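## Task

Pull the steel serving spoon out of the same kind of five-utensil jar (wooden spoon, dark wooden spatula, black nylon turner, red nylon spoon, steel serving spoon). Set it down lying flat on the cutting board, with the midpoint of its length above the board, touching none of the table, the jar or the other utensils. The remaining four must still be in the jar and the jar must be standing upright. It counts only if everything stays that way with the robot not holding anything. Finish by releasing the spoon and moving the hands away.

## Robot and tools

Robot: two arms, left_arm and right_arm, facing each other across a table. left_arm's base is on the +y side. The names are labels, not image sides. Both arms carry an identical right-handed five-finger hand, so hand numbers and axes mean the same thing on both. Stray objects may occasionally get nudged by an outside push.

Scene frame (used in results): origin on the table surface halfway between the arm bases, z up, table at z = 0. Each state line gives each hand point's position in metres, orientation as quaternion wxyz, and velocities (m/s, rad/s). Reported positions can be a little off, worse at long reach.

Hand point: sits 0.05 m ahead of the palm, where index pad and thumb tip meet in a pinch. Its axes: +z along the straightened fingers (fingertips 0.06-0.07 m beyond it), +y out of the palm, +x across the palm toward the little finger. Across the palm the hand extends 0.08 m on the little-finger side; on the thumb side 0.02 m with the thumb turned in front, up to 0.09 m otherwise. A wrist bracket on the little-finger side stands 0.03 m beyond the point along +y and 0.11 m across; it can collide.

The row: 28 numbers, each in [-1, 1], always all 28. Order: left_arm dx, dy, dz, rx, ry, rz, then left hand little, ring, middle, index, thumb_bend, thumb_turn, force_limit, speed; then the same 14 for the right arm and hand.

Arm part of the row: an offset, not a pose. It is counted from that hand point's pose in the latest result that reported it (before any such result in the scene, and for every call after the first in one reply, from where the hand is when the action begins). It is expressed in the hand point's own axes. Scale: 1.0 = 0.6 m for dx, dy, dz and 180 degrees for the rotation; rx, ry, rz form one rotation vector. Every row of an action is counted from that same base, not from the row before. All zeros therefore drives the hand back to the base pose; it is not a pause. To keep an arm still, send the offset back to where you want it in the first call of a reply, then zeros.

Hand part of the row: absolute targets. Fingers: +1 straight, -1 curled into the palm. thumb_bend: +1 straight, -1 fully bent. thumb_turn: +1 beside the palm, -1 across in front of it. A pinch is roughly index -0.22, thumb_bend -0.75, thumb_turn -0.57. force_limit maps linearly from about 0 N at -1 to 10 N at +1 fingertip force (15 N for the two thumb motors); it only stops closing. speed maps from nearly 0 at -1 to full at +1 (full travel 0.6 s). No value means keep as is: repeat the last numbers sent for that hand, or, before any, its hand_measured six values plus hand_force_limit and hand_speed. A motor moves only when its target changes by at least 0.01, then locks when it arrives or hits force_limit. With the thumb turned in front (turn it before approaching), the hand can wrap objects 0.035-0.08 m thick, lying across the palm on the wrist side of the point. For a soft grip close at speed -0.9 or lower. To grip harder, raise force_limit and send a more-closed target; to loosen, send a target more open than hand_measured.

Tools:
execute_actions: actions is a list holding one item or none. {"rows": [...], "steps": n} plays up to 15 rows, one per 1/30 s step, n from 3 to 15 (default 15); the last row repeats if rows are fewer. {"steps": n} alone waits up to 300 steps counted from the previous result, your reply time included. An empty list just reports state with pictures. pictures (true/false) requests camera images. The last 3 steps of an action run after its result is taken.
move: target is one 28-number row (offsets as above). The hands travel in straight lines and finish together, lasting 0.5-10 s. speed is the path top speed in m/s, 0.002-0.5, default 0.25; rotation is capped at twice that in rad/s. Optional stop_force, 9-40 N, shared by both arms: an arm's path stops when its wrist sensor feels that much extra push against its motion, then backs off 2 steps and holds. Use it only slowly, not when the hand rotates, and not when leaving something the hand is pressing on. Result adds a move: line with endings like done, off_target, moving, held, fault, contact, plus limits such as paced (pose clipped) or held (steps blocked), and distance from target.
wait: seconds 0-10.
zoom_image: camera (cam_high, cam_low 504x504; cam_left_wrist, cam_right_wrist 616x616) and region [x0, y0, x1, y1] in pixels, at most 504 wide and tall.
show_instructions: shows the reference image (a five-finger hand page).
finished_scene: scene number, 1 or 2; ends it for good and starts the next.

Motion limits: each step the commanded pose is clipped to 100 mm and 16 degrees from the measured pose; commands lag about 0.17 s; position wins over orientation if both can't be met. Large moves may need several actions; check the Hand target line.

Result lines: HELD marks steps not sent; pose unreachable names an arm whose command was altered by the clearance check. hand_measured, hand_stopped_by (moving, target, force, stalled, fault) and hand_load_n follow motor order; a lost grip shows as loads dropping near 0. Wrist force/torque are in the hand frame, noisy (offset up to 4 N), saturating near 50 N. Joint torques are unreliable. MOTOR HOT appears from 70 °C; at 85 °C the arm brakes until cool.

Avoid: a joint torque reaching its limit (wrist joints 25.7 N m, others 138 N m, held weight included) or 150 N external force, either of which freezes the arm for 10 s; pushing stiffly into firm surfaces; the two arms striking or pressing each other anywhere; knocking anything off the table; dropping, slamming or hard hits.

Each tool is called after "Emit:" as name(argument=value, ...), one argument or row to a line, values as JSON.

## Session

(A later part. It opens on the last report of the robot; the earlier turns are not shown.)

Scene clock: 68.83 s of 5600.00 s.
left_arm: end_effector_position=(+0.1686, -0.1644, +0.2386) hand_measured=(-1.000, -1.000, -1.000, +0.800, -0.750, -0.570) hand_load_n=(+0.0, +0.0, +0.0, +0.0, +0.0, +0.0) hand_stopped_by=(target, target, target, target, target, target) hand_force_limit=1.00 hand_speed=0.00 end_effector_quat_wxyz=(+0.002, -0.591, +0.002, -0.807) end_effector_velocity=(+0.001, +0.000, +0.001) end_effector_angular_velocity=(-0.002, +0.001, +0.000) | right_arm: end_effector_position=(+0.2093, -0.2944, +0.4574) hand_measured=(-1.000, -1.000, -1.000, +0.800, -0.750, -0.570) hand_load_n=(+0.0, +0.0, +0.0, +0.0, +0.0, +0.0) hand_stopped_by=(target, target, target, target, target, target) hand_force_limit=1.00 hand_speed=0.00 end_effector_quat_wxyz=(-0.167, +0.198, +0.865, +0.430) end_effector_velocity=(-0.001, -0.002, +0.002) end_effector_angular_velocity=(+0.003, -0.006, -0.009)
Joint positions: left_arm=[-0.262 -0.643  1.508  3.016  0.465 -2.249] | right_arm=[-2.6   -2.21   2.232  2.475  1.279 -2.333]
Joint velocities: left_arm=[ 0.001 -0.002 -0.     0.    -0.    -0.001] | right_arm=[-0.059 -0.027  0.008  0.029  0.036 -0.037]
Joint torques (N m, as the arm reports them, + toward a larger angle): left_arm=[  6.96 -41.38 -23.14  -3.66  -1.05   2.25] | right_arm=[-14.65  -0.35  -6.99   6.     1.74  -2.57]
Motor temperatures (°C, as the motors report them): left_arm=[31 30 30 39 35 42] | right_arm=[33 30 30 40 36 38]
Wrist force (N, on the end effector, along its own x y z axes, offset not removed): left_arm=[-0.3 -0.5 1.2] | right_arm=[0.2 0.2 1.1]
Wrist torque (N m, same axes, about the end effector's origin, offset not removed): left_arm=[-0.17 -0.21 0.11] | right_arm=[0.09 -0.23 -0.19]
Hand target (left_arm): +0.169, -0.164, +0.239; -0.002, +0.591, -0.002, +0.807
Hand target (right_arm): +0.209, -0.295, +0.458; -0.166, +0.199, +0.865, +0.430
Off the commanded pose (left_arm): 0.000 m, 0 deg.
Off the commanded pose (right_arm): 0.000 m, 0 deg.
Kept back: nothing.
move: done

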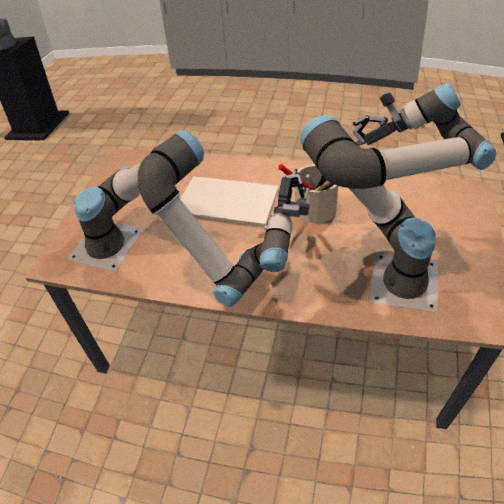

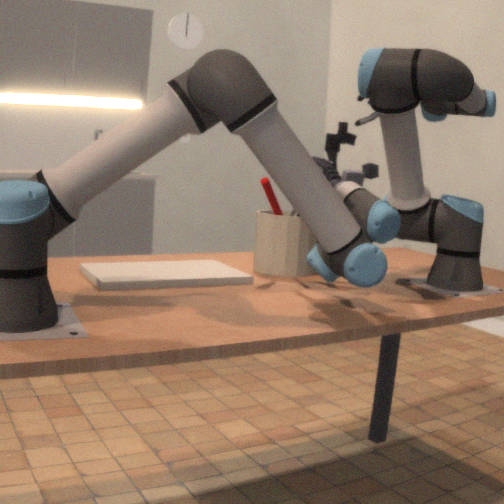

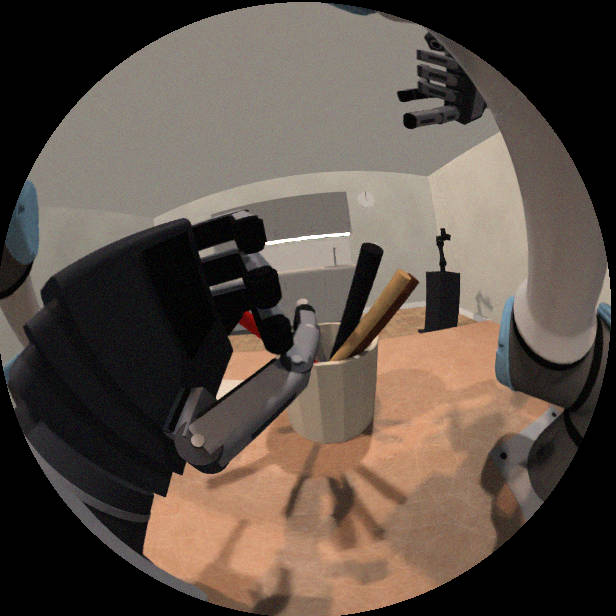

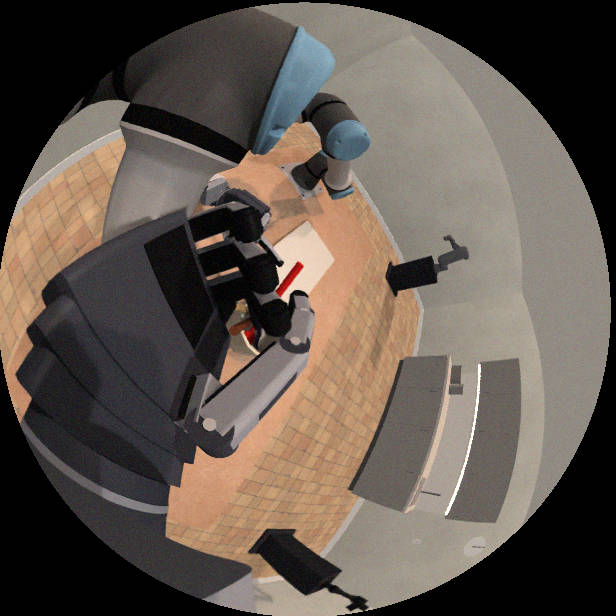

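Emit:
move(
  target=[0.105,-0.273,0,0,0,0,-1,-1,-1,0.8,-0.75,-0.57,1,0,0.04,-0.13,-0.125,0,0,0,-1,-1,-1,0.8,-0.75,-0.57,1,0],
  speed=0.1,
)

Emit:
move(
  target=[0,0,0,-0.152,-0.62,-0.62,-1,-1,-1,0.8,-0.75,-0.57,1,0,0,0,0,0,0,0,-1,-1,-1,0.8,-0.75,-0.57,1,0],
  speed=0.25,
)

Scene clock: 71.63 s of 5600.00 s.
left_arm: end_effector_position=(+0.1493, -0.0013, +0.2992) hand_measured=(-1.000, -1.000, -1.000, +0.800, -0.750, -0.570) hand_load_n=(+0.0, +0.0, +0.0, +0.0, +0.0, +0.0) hand_stopped_by=(target, target, target, target, target, target) hand_force_limit=1.00 hand_speed=0.00 end_effector_quat_wxyz=(+0.002, -0.591, +0.002, -0.807) end_effector_velocity=(-0.001, +0.002, +0.000) end_effector_angular_velocity=(+0.003, -0.000, +0.001) | right_arm: end_effector_position=(+0.2012, -0.3104, +0.4582) hand_measured=(-1.000, -1.000, -1.000, +0.800, -0.750, -0.570) hand_load_n=(+0.0, +0.0, +0.0, +0.0, +0.0, +0.0) hand_stopped_by=(target, target, target, target, target, target) hand_force_limit=1.00 hand_speed=0.00 end_effector_quat_wxyz=(-0.171, +0.195, +0.866, +0.428) end_effector_velocity=(+0.000, -0.000, +0.000) end_effector_angular_velocity=(+0.000, -0.001, +0.000)
Joint positions: left_arm=[-0.409 -0.949  1.988  2.685  0.582 -2.068] | right_arm=[-2.755 -2.239  2.242  2.517  1.414 -2.428]
Joint velocities: left_arm=[-0.003 -0.003  0.006 -0.005  0.003  0.006] | right_arm=[-0.001  0.    -0.     0.     0.001 -0.001]
Joint torques (N m, as the arm reports them, + toward a larger angle): left_arm=[ -6.03 -50.12  -4.48  -3.25   3.17   2.22] | right_arm=[ 13.88  18.43 -28.27   0.44  -1.82   2.32]
Motor temperatures (°C, as the motors report them): left_arm=[31 30 30 39 35 42] | right_arm=[33 30 30 40 36 38]
Wrist force (N, on the end effector, along its own x y z axes, offset not removed): left_arm=[0.5 -0.9 -0.8] | right_arm=[0.8 1.2 3.0]
Wrist torque (N m, same axes, about the end effector's origin, offset not removed): left_arm=[-0.10 -0.26 0.07] | right_arm=[0.06 -0.39 -0.02]
Hand target (left_arm): +0.149, -0.001, +0.299; -0.002, +0.591, -0.002, +0.807
Hand target (right_arm): +0.201, -0.310, +0.458; -0.171, +0.195, +0.866, +0.428
Off the commanded pose (left_arm): 0.000 m, 0 deg.
Off the commanded pose (right_arm): 0.093 m, 1 deg.
Kept back: nothing.
move: held (right_arm); limits=held; held on 55 of 70 steps (right_arm), including the last (right_arm)
pose unreachable (right arm): on one or more control steps of this call this arm could not follow its commanded pose, so it was not sent that pose on those steps. On the call's last step it was still not sent that pose. It may still have moved: this result reports where it is.
cause: the commanded pose would bring two parts of the arm too close to each other (joints 3 (elbow) to 6 (wrist 3) lie between them).

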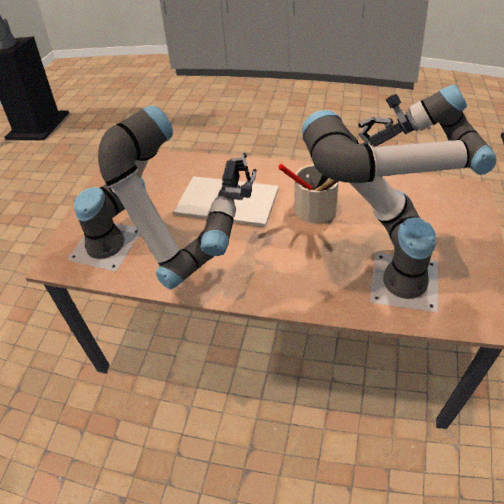

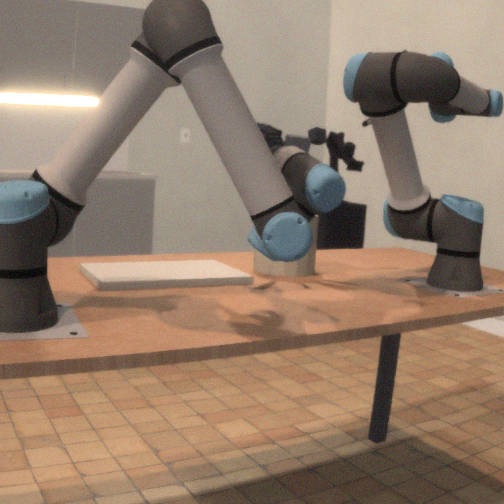

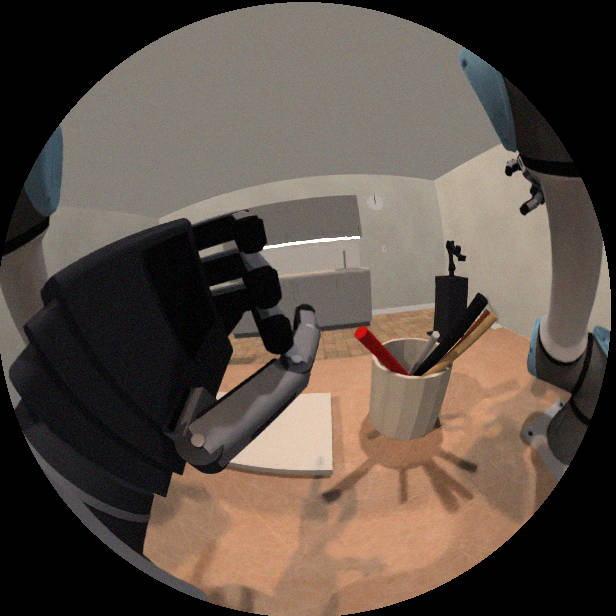

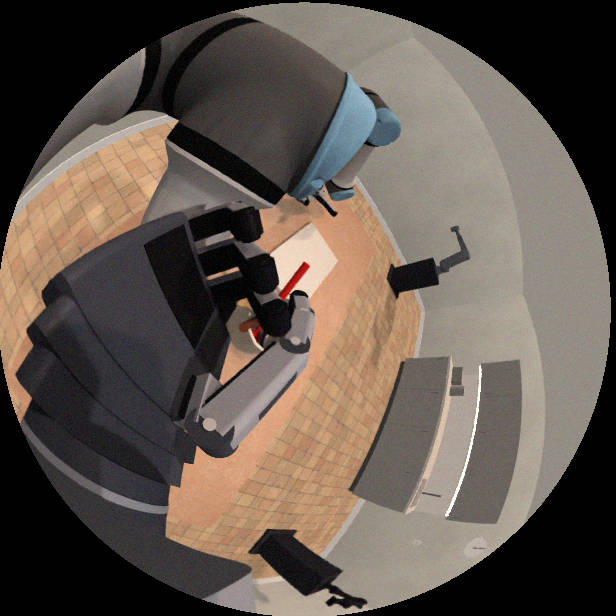

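Scene clock: 78.07 s of 5600.00 s.
left_arm: end_effector_position=(+0.1494, -0.0009, +0.3000) hand_measured=(-1.000, -1.000, -1.000, +0.800, -0.750, -0.570) hand_load_n=(+0.0, +0.0, +0.0, +0.0, +0.0, +0.0) hand_stopped_by=(target, target, target, target, target, target) hand_force_limit=1.00 hand_speed=0.00 end_effector_quat_wxyz=(+0.652, +0.657, +0.270, -0.264) end_effector_velocity=(+0.000, -0.000, +0.000) end_effector_angular_velocity=(-0.012, +0.007, -0.004) | right_arm: end_effector_position=(+0.2012, -0.3104, +0.4582) hand_measured=(-1.000, -1.000, -1.000, +0.800, -0.750, -0.570) hand_load_n=(+0.0, +0.0, +0.0, +0.0, +0.0, +0.0) hand_stopped_by=(target, target, target, target, target, target) hand_force_limit=1.00 hand_speed=0.00 end_effector_quat_wxyz=(-0.171, +0.195, +0.866, +0.428) end_effector_velocity=(-0.000, +0.000, +0.000) end_effector_angular_velocity=(+0.000, -0.000, +0.001)
Joint positions: left_arm=[-0.01  -1.573  2.264 -0.68   1.461 -0.775] | right_arm=[-2.755 -2.239  2.242  2.517  1.414 -2.428]
Joint velocities: left_arm=[ 0.004  0.005  0.004 -0.02   0.008 -0.006] | right_arm=[ 0.     0.     0.     0.     0.001 -0.001]
Joint torques (N m, as the arm reports them, + toward a larger angle): left_arm=[  8.73  -8.18 -13.08  -3.8    2.66  -2.02] | right_arm=[ 14.56  18.72 -28.59   0.41  -1.9    2.43]
Motor temperatures (°C, as the motors report them): left_arm=[31 30 30 39 35 42] | right_arm=[33 30 30 40 36 38]
Wrist force (N, on the end effector, along its own x y z axes, offset not removed): left_arm=[-1.0 -1.6 1.0] | right_arm=[0.5 1.3 2.6]
Wrist torque (N m, same axes, about the end effector's origin, offset not removed): left_arm=[-0.20 -0.09 -0.04] | right_arm=[0.12 -0.32 0.02]
Hand target (left_arm): +0.149, -0.001, +0.300; +0.652, +0.657, +0.270, -0.264
Hand target (right_arm): +0.201, -0.310, +0.458; -0.171, +0.195, +0.866, +0.428
Off the commanded pose (left_arm): 0.001 m, 0 deg.
Off the commanded pose (right_arm): 0.000 m, 0 deg.
Kept back: nothing.
move: done

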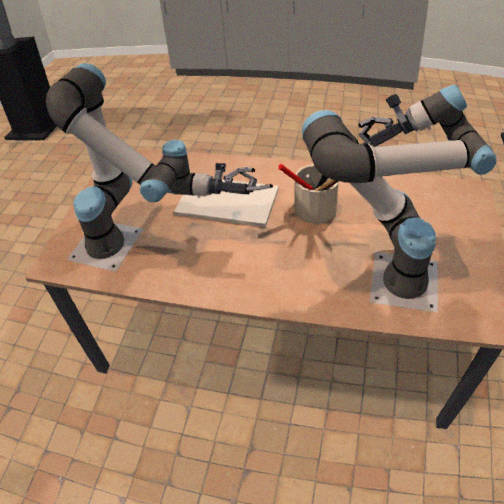

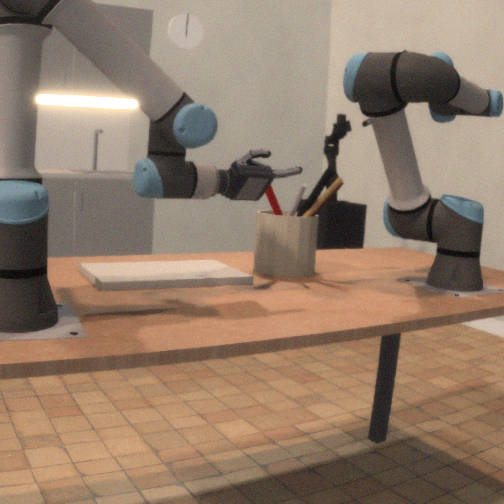

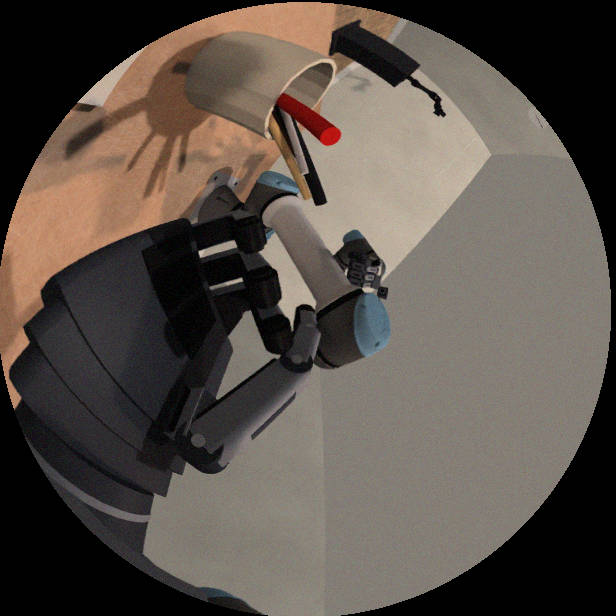

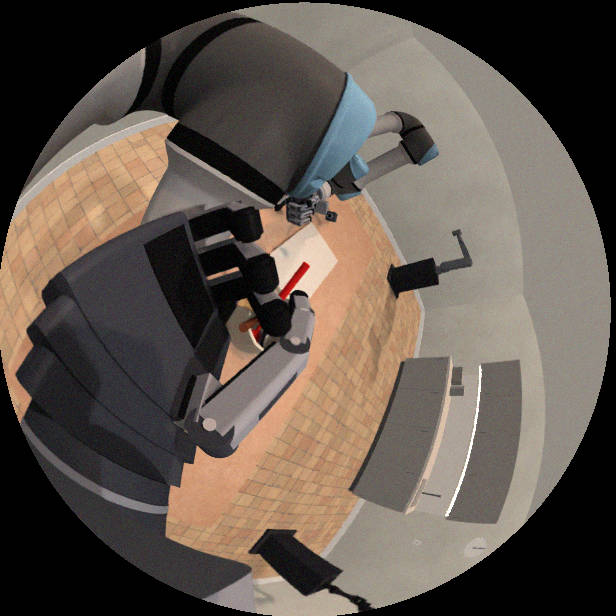

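Emit:
move(
  target=[0.118,0,0.117,0,0,0,-1,-1,-1,0.8,-0.75,-0.57,1,0,0.084,0.03,0.073,0.32,-0.015,-0.32,-1,-1,-1,0.8,-0.75,-0.57,1,0],
  speed=0.1,
)

Emit:
zoom_image(
  camera="cam_right_wrist",
  region=[230, 190, 410, 350],
)

Emit:
zoom_image(
  camera="cam_low",
  region=[200, 130, 380, 290],
)

Emit:
zoom_image(
  camera="cam_high",
  region=[220, 130, 380, 260],
)

Scene clock: 85.83 s of 5600.00 s.
left_arm: end_effector_position=(+0.2003, -0.0702, +0.2498) hand_measured=(-1.000, -1.000, -1.000, +0.800, -0.750, -0.570) hand_load_n=(+0.0, +0.0, +0.0, +0.0, +0.0, +0.0) hand_stopped_by=(target, target, target, target, target, target) hand_force_limit=1.00 hand_speed=0.00 end_effector_quat_wxyz=(+0.652, +0.657, +0.270, -0.264) end_effector_velocity=(+0.000, -0.001, +0.000) end_effector_angular_velocity=(-0.001, -0.001, -0.000) | right_arm: end_effector_position=(+0.1614, -0.2559, +0.4688) hand_measured=(-1.000, -1.000, -1.000, +0.800, -0.750, -0.570) hand_load_n=(+0.0, +0.0, +0.0, +0.0, +0.0, +0.0) hand_stopped_by=(target, target, target, target, target, target) hand_force_limit=1.00 hand_speed=0.00 end_effector_quat_wxyz=(-0.002, -0.320, +0.948, -0.000) end_effector_velocity=(-0.001, +0.001, +0.000) end_effector_angular_velocity=(-0.009, -0.006, +0.010)
Joint positions: left_arm=[ 0.143 -1.288  2.095 -0.796  1.614 -0.774] | right_arm=[-1.174 -1.717  1.364  1.929  1.571 -1.861]
Joint velocities: left_arm=[ 0.001  0.002 -0.002 -0.001  0.001  0.001] | right_arm=[ 0.018  0.006 -0.008 -0.     0.011  0.008]
Joint torques (N m, as the arm reports them, + toward a larger angle): left_arm=[  5.91 -16.11 -23.96  -4.13   2.48   2.28] | right_arm=[ 13.69  -1.14 -28.97   0.11   1.89   2.74]
Motor temperatures (°C, as the motors report them): left_arm=[31 30 30 39 35 42] | right_arm=[33 30 30 40 36 38]
Wrist force (N, on the end effector, along its own x y z axes, offset not removed): left_arm=[0.6 -2.1 0.9] | right_arm=[1.2 1.3 2.9]
Wrist torque (N m, same axes, about the end effector's origin, offset not removed): left_arm=[-0.34 -0.40 0.07] | right_arm=[0.16 -0.51 0.07]
Hand target (left_arm): +0.200, -0.070, +0.250; +0.652, +0.657, +0.270, -0.264
Hand target (right_arm): +0.161, -0.256, +0.469; -0.002, -0.320, +0.947, -0.001
Off the commanded pose (left_arm): 0.000 m, 0 deg.
Off the commanded pose (right_arm): 0.001 m, 0 deg.
Kept back: nothing.
move: done

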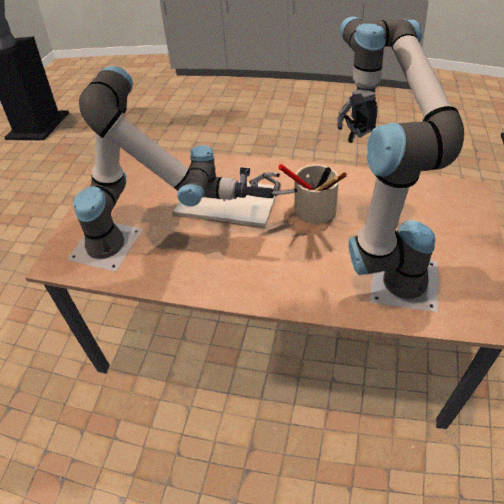

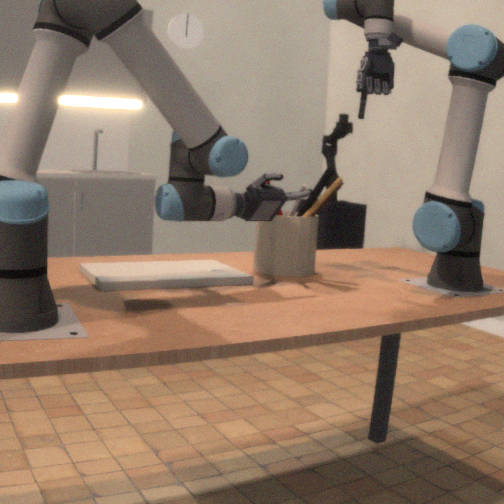

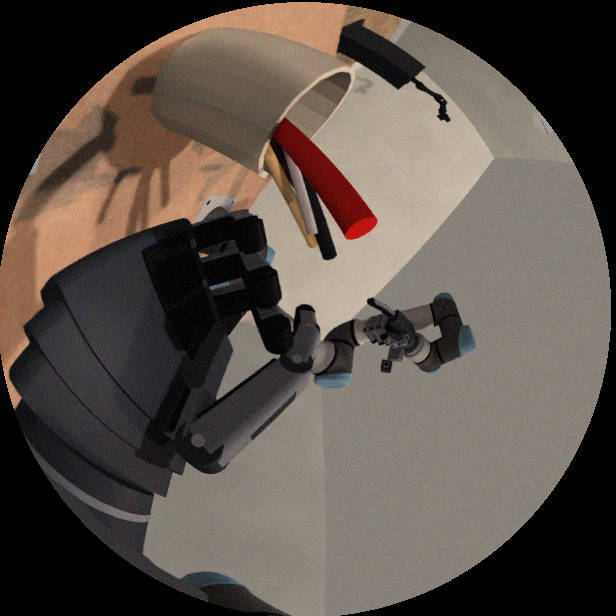

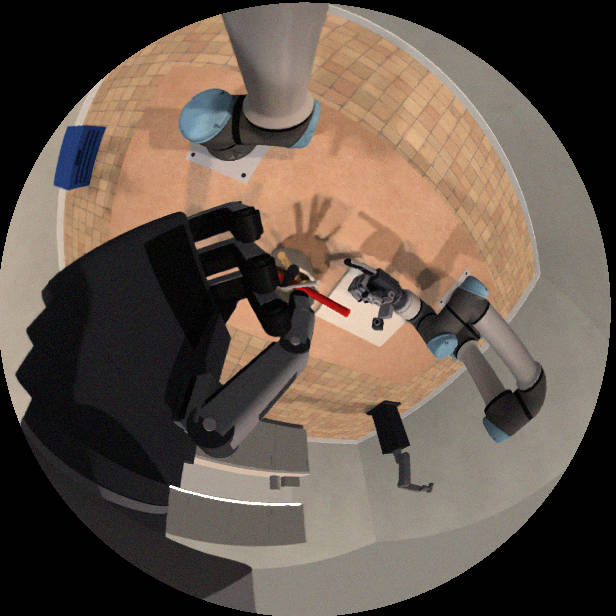

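Region (230, 190, 410, 350) of cam_right_wrist's 616x616 image, scaled by 2.800, with more detail than that image has.

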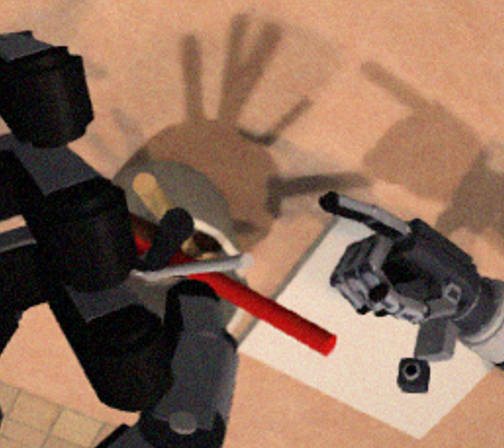

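Region (200, 130, 380, 290) of cam_low's 504x504 image, scaled by 2.800, with more detail than that image has.

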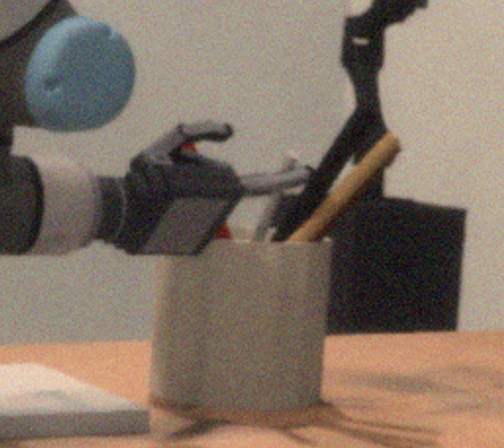

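Region (220, 130, 380, 260) of cam_high's 504x504 image, scaled by 3.150, with more detail than that image has; it fills the top 410 rows of this view, and the rest is white.

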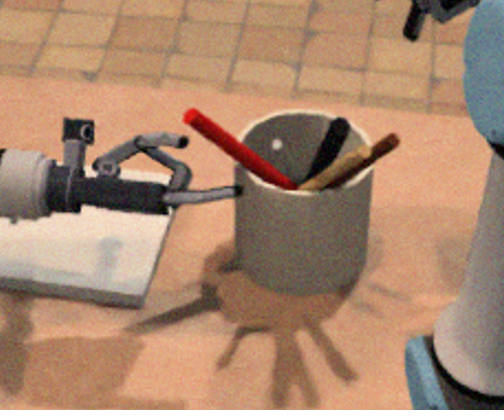

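Emit:
move(
  target=[0.1,0.018,0.067,0,0,-0.12,-1,-1,-1,0.8,-0.75,-0.57,1,0,0,0,0,0,0,0,-1,-1,-1,0.8,-0.75,-0.57,1,0],
  speed=0.03,
  stop_force=10,
)

Emit:
zoom_image(
  camera="cam_right_wrist",
  region=[230, 190, 410, 350],
)

Emit:
zoom_image(
  camera="cam_low",
  region=[200, 130, 380, 290],
)

Scene clock: 92.63 s of 5600.00 s.
left_arm: end_effector_position=(+0.2507, -0.1096, +0.2153) hand_measured=(-1.000, -1.000, -1.000, +0.800, -0.750, -0.570) hand_load_n=(+0.0, +0.0, +0.0, +0.0, +0.0, +0.0) hand_stopped_by=(target, target, target, target, target, target) hand_force_limit=1.00 hand_speed=0.00 end_effector_quat_wxyz=(+0.592, +0.595, +0.388, -0.380) end_effector_velocity=(+0.002, -0.001, +0.001) end_effector_angular_velocity=(-0.003, +0.013, +0.001) | right_arm: end_effector_position=(+0.1614, -0.2559, +0.4688) hand_measured=(-1.000, -1.000, -1.000, +0.800, -0.750, -0.570) hand_load_n=(+0.0, +0.0, +0.0, +0.0, +0.0, +0.0) hand_stopped_by=(target, target, target, target, target, target) hand_force_limit=1.00 hand_speed=0.00 end_effector_quat_wxyz=(-0.002, -0.320, +0.948, -0.000) end_effector_velocity=(-0.000, +0.000, +0.000) end_effector_angular_velocity=(+0.001, -0.000, +0.002)
Joint positions: left_arm=[ 0.203 -1.155  1.973 -0.808  1.674 -1.148] | right_arm=[-1.174 -1.717  1.364  1.929  1.571 -1.861]
Joint velocities: left_arm=[ 0.003  0.002 -0.005  0.     0.002 -0.013] | right_arm=[ 0.001 -0.    -0.    -0.    -0.001 -0.001]
Joint torques (N m, as the arm reports them, + toward a larger angle): left_arm=[  7.73 -23.12 -24.11   1.06   2.45  -2.26] | right_arm=[-12.96 -20.15  -7.04   5.27  -1.88  -2.2 ]
Motor temperatures (°C, as the motors report them): left_arm=[31 30 30 39 35 42] | right_arm=[33 30 30 40 36 38]
Wrist force (N, on the end effector, along its own x y z axes, offset not removed): left_arm=[0.5 -1.3 0.7] | right_arm=[2.3 2.5 2.9]
Wrist torque (N m, same axes, about the end effector's origin, offset not removed): left_arm=[-0.16 -0.37 0.14] | right_arm=[0.38 -0.67 0.19]
Hand target (left_arm): +0.251, -0.110, +0.215; +0.591, +0.595, +0.389, -0.381
Hand target (right_arm): +0.161, -0.256, +0.469; -0.002, -0.320, +0.948, -0.000
Off the commanded pose (left_arm): 0.000 m, 0 deg.
Off the commanded pose (right_arm): 0.000 m, 0 deg.
Kept back: nothing.
move: done

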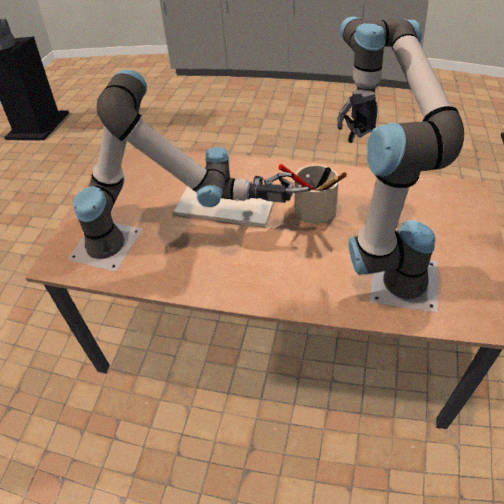

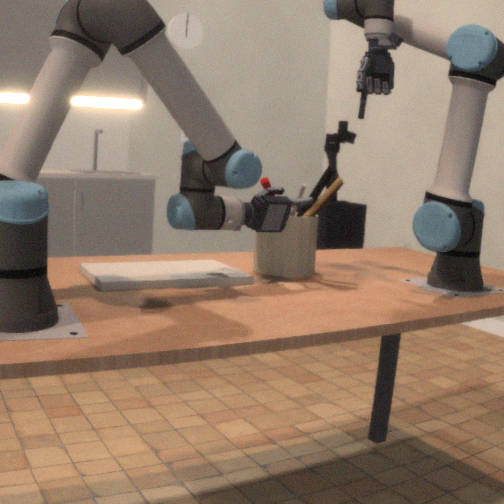

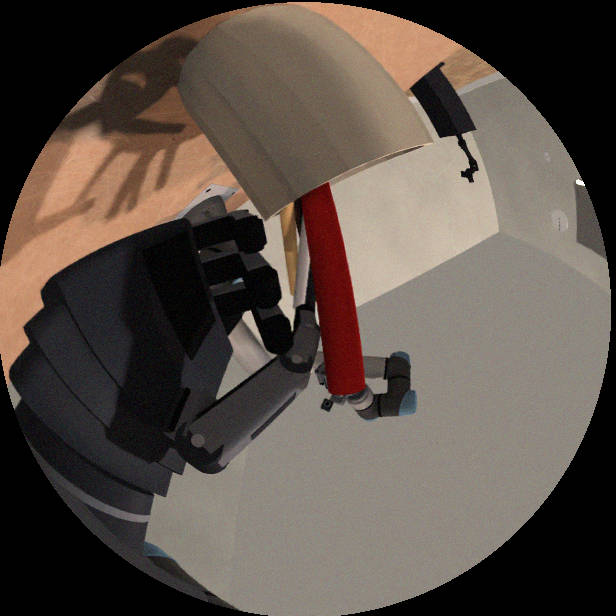

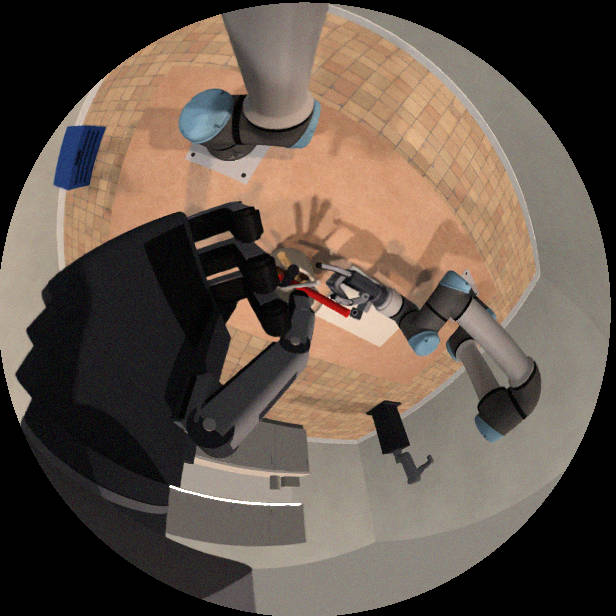

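Region (230, 190, 410, 350) of cam_right_wrist's 616x616 image, scaled by 2.800, with more detail than that image has.

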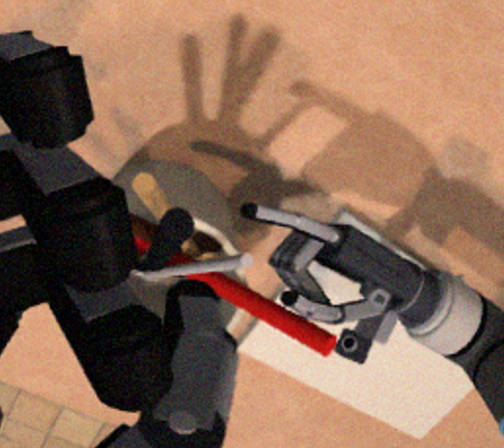

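Region (200, 130, 380, 290) of cam_low's 504x504 image, scaled by 2.800, with more detail than that image has.

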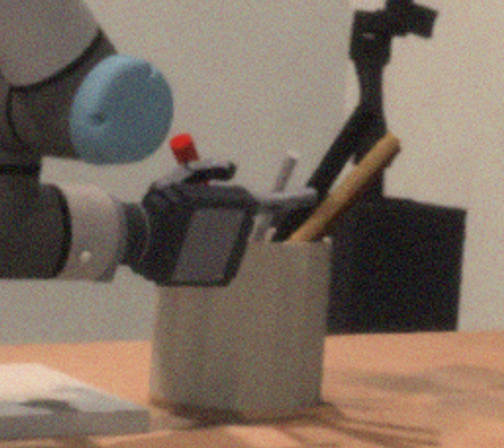

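Emit:
move(
  target=[0,0,0.05,0,0,0,-1,-1,-1,0.8,-0.75,-0.57,1,0,0,0,0,0,0,0,-1,-1,-1,0.8,-0.75,-0.57,1,0],
  speed=0.02,
  stop_force=10,
)

Emit:
zoom_image(
  camera="cam_right_wrist",
  region=[230, 190, 410, 350],
)

Emit:
zoom_image(
  camera="cam_left_wrist",
  region=[200, 150, 440, 420],
)

Scene clock: 94.67 s of 5600.00 s.
left_arm: end_effector_position=(+0.2508, -0.1392, +0.2149) hand_measured=(-1.000, -1.000, -1.000, +0.800, -0.750, -0.570) hand_load_n=(+0.0, +0.0, +0.0, +0.0, +0.0, +0.0) hand_stopped_by=(target, target, target, target, target, target) hand_force_limit=1.00 hand_speed=0.00 end_effector_quat_wxyz=(+0.592, +0.595, +0.388, -0.380) end_effector_velocity=(-0.000, -0.003, +0.000) end_effector_angular_velocity=(-0.000, -0.002, -0.001) | right_arm: end_effector_position=(+0.1614, -0.2559, +0.4688) hand_measured=(-1.000, -1.000, -1.000, +0.800, -0.750, -0.570) hand_load_n=(+0.0, +0.0, +0.0, +0.0, +0.0, +0.0) hand_stopped_by=(target, target, target, target, target, target) hand_force_limit=1.00 hand_speed=0.00 end_effector_quat_wxyz=(-0.002, -0.320, +0.948, -0.000) end_effector_velocity=(+0.000, -0.000, +0.000) end_effector_angular_velocity=(-0.001, -0.001, -0.001)
Joint positions: left_arm=[ 0.197 -1.104  1.89  -0.776  1.668 -1.148] | right_arm=[-1.174 -1.717  1.364  1.929  1.571 -1.861]
Joint velocities: left_arm=[-0.001  0.004 -0.008  0.004  0.001  0.002] | right_arm=[-0.001 -0.    -0.     0.     0.001  0.   ]
Joint torques (N m, as the arm reports them, + toward a larger angle): left_arm=[ -7.47 -26.12 -24.74   1.17  -2.04   2.43] | right_arm=[-11.65 -19.95  -9.51   5.57  -1.54  -1.88]
Motor temperatures (°C, as the motors report them): left_arm=[31 30 30 39 35 42] | right_arm=[33 30 30 40 36 38]
Wrist force (N, on the end effector, along its own x y z axes, offset not removed): left_arm=[0.6 -1.1 0.6] | right_arm=[-0.9 2.7 1.9]
Wrist torque (N m, same axes, about the end effector's origin, offset not removed): left_arm=[-0.17 -0.33 0.04] | right_arm=[0.46 -0.19 0.00]
Hand target (left_arm): +0.251, -0.140, +0.215; +0.592, +0.595, +0.388, -0.380
Hand target (right_arm): +0.161, -0.256, +0.469; -0.002, -0.320, +0.948, -0.000
Off the commanded pose (left_arm): 0.000 m, 0 deg.
Off the commanded pose (right_arm): 0.000 m, 0 deg.
Kept back: nothing.
move: done

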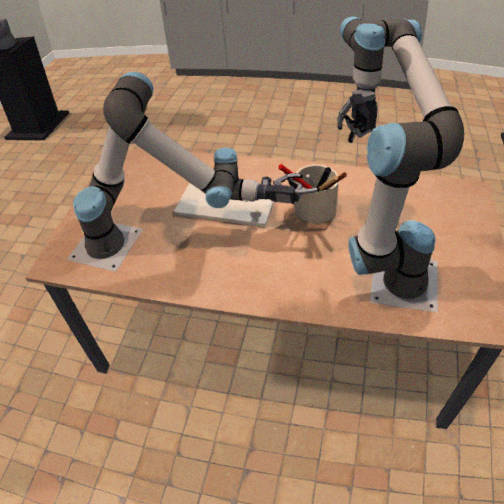

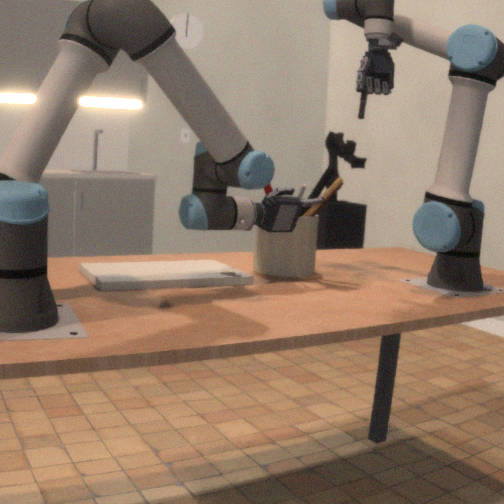

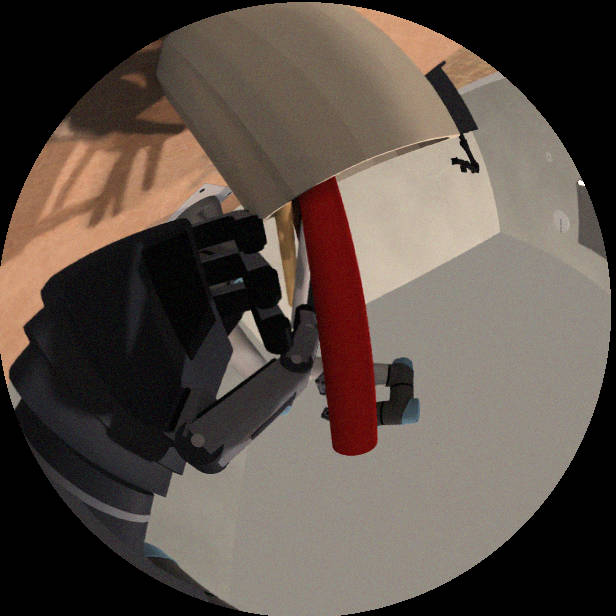

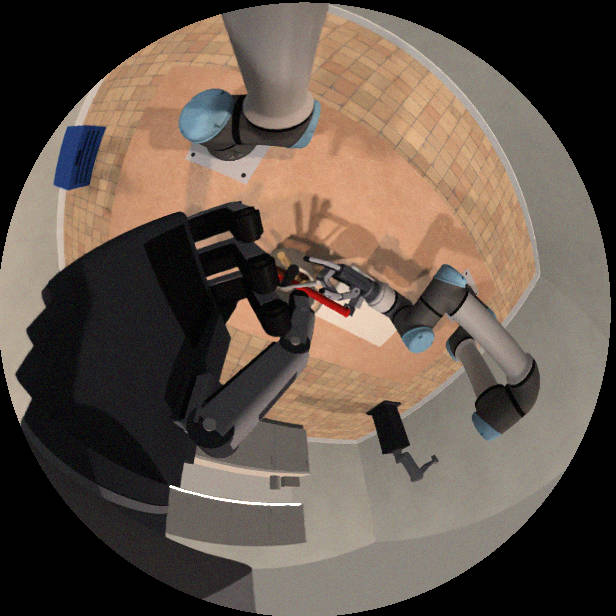

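Region (230, 190, 410, 350) of cam_right_wrist's 616x616 image, scaled by 2.800, with more detail than that image has.

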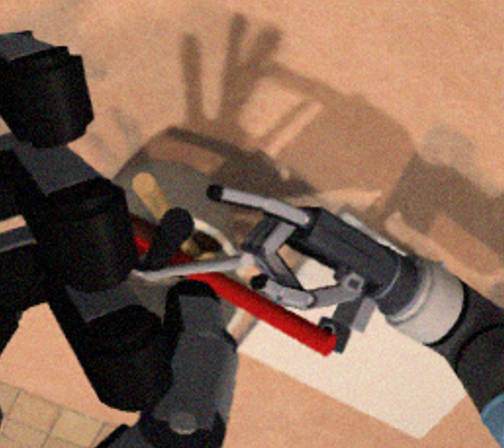

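Region (200, 150, 440, 420) of cam_left_wrist's 616x616 image, scaled by 1.867, with more detail than that image has.

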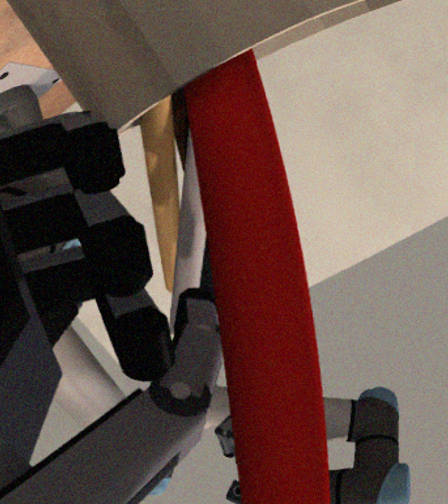

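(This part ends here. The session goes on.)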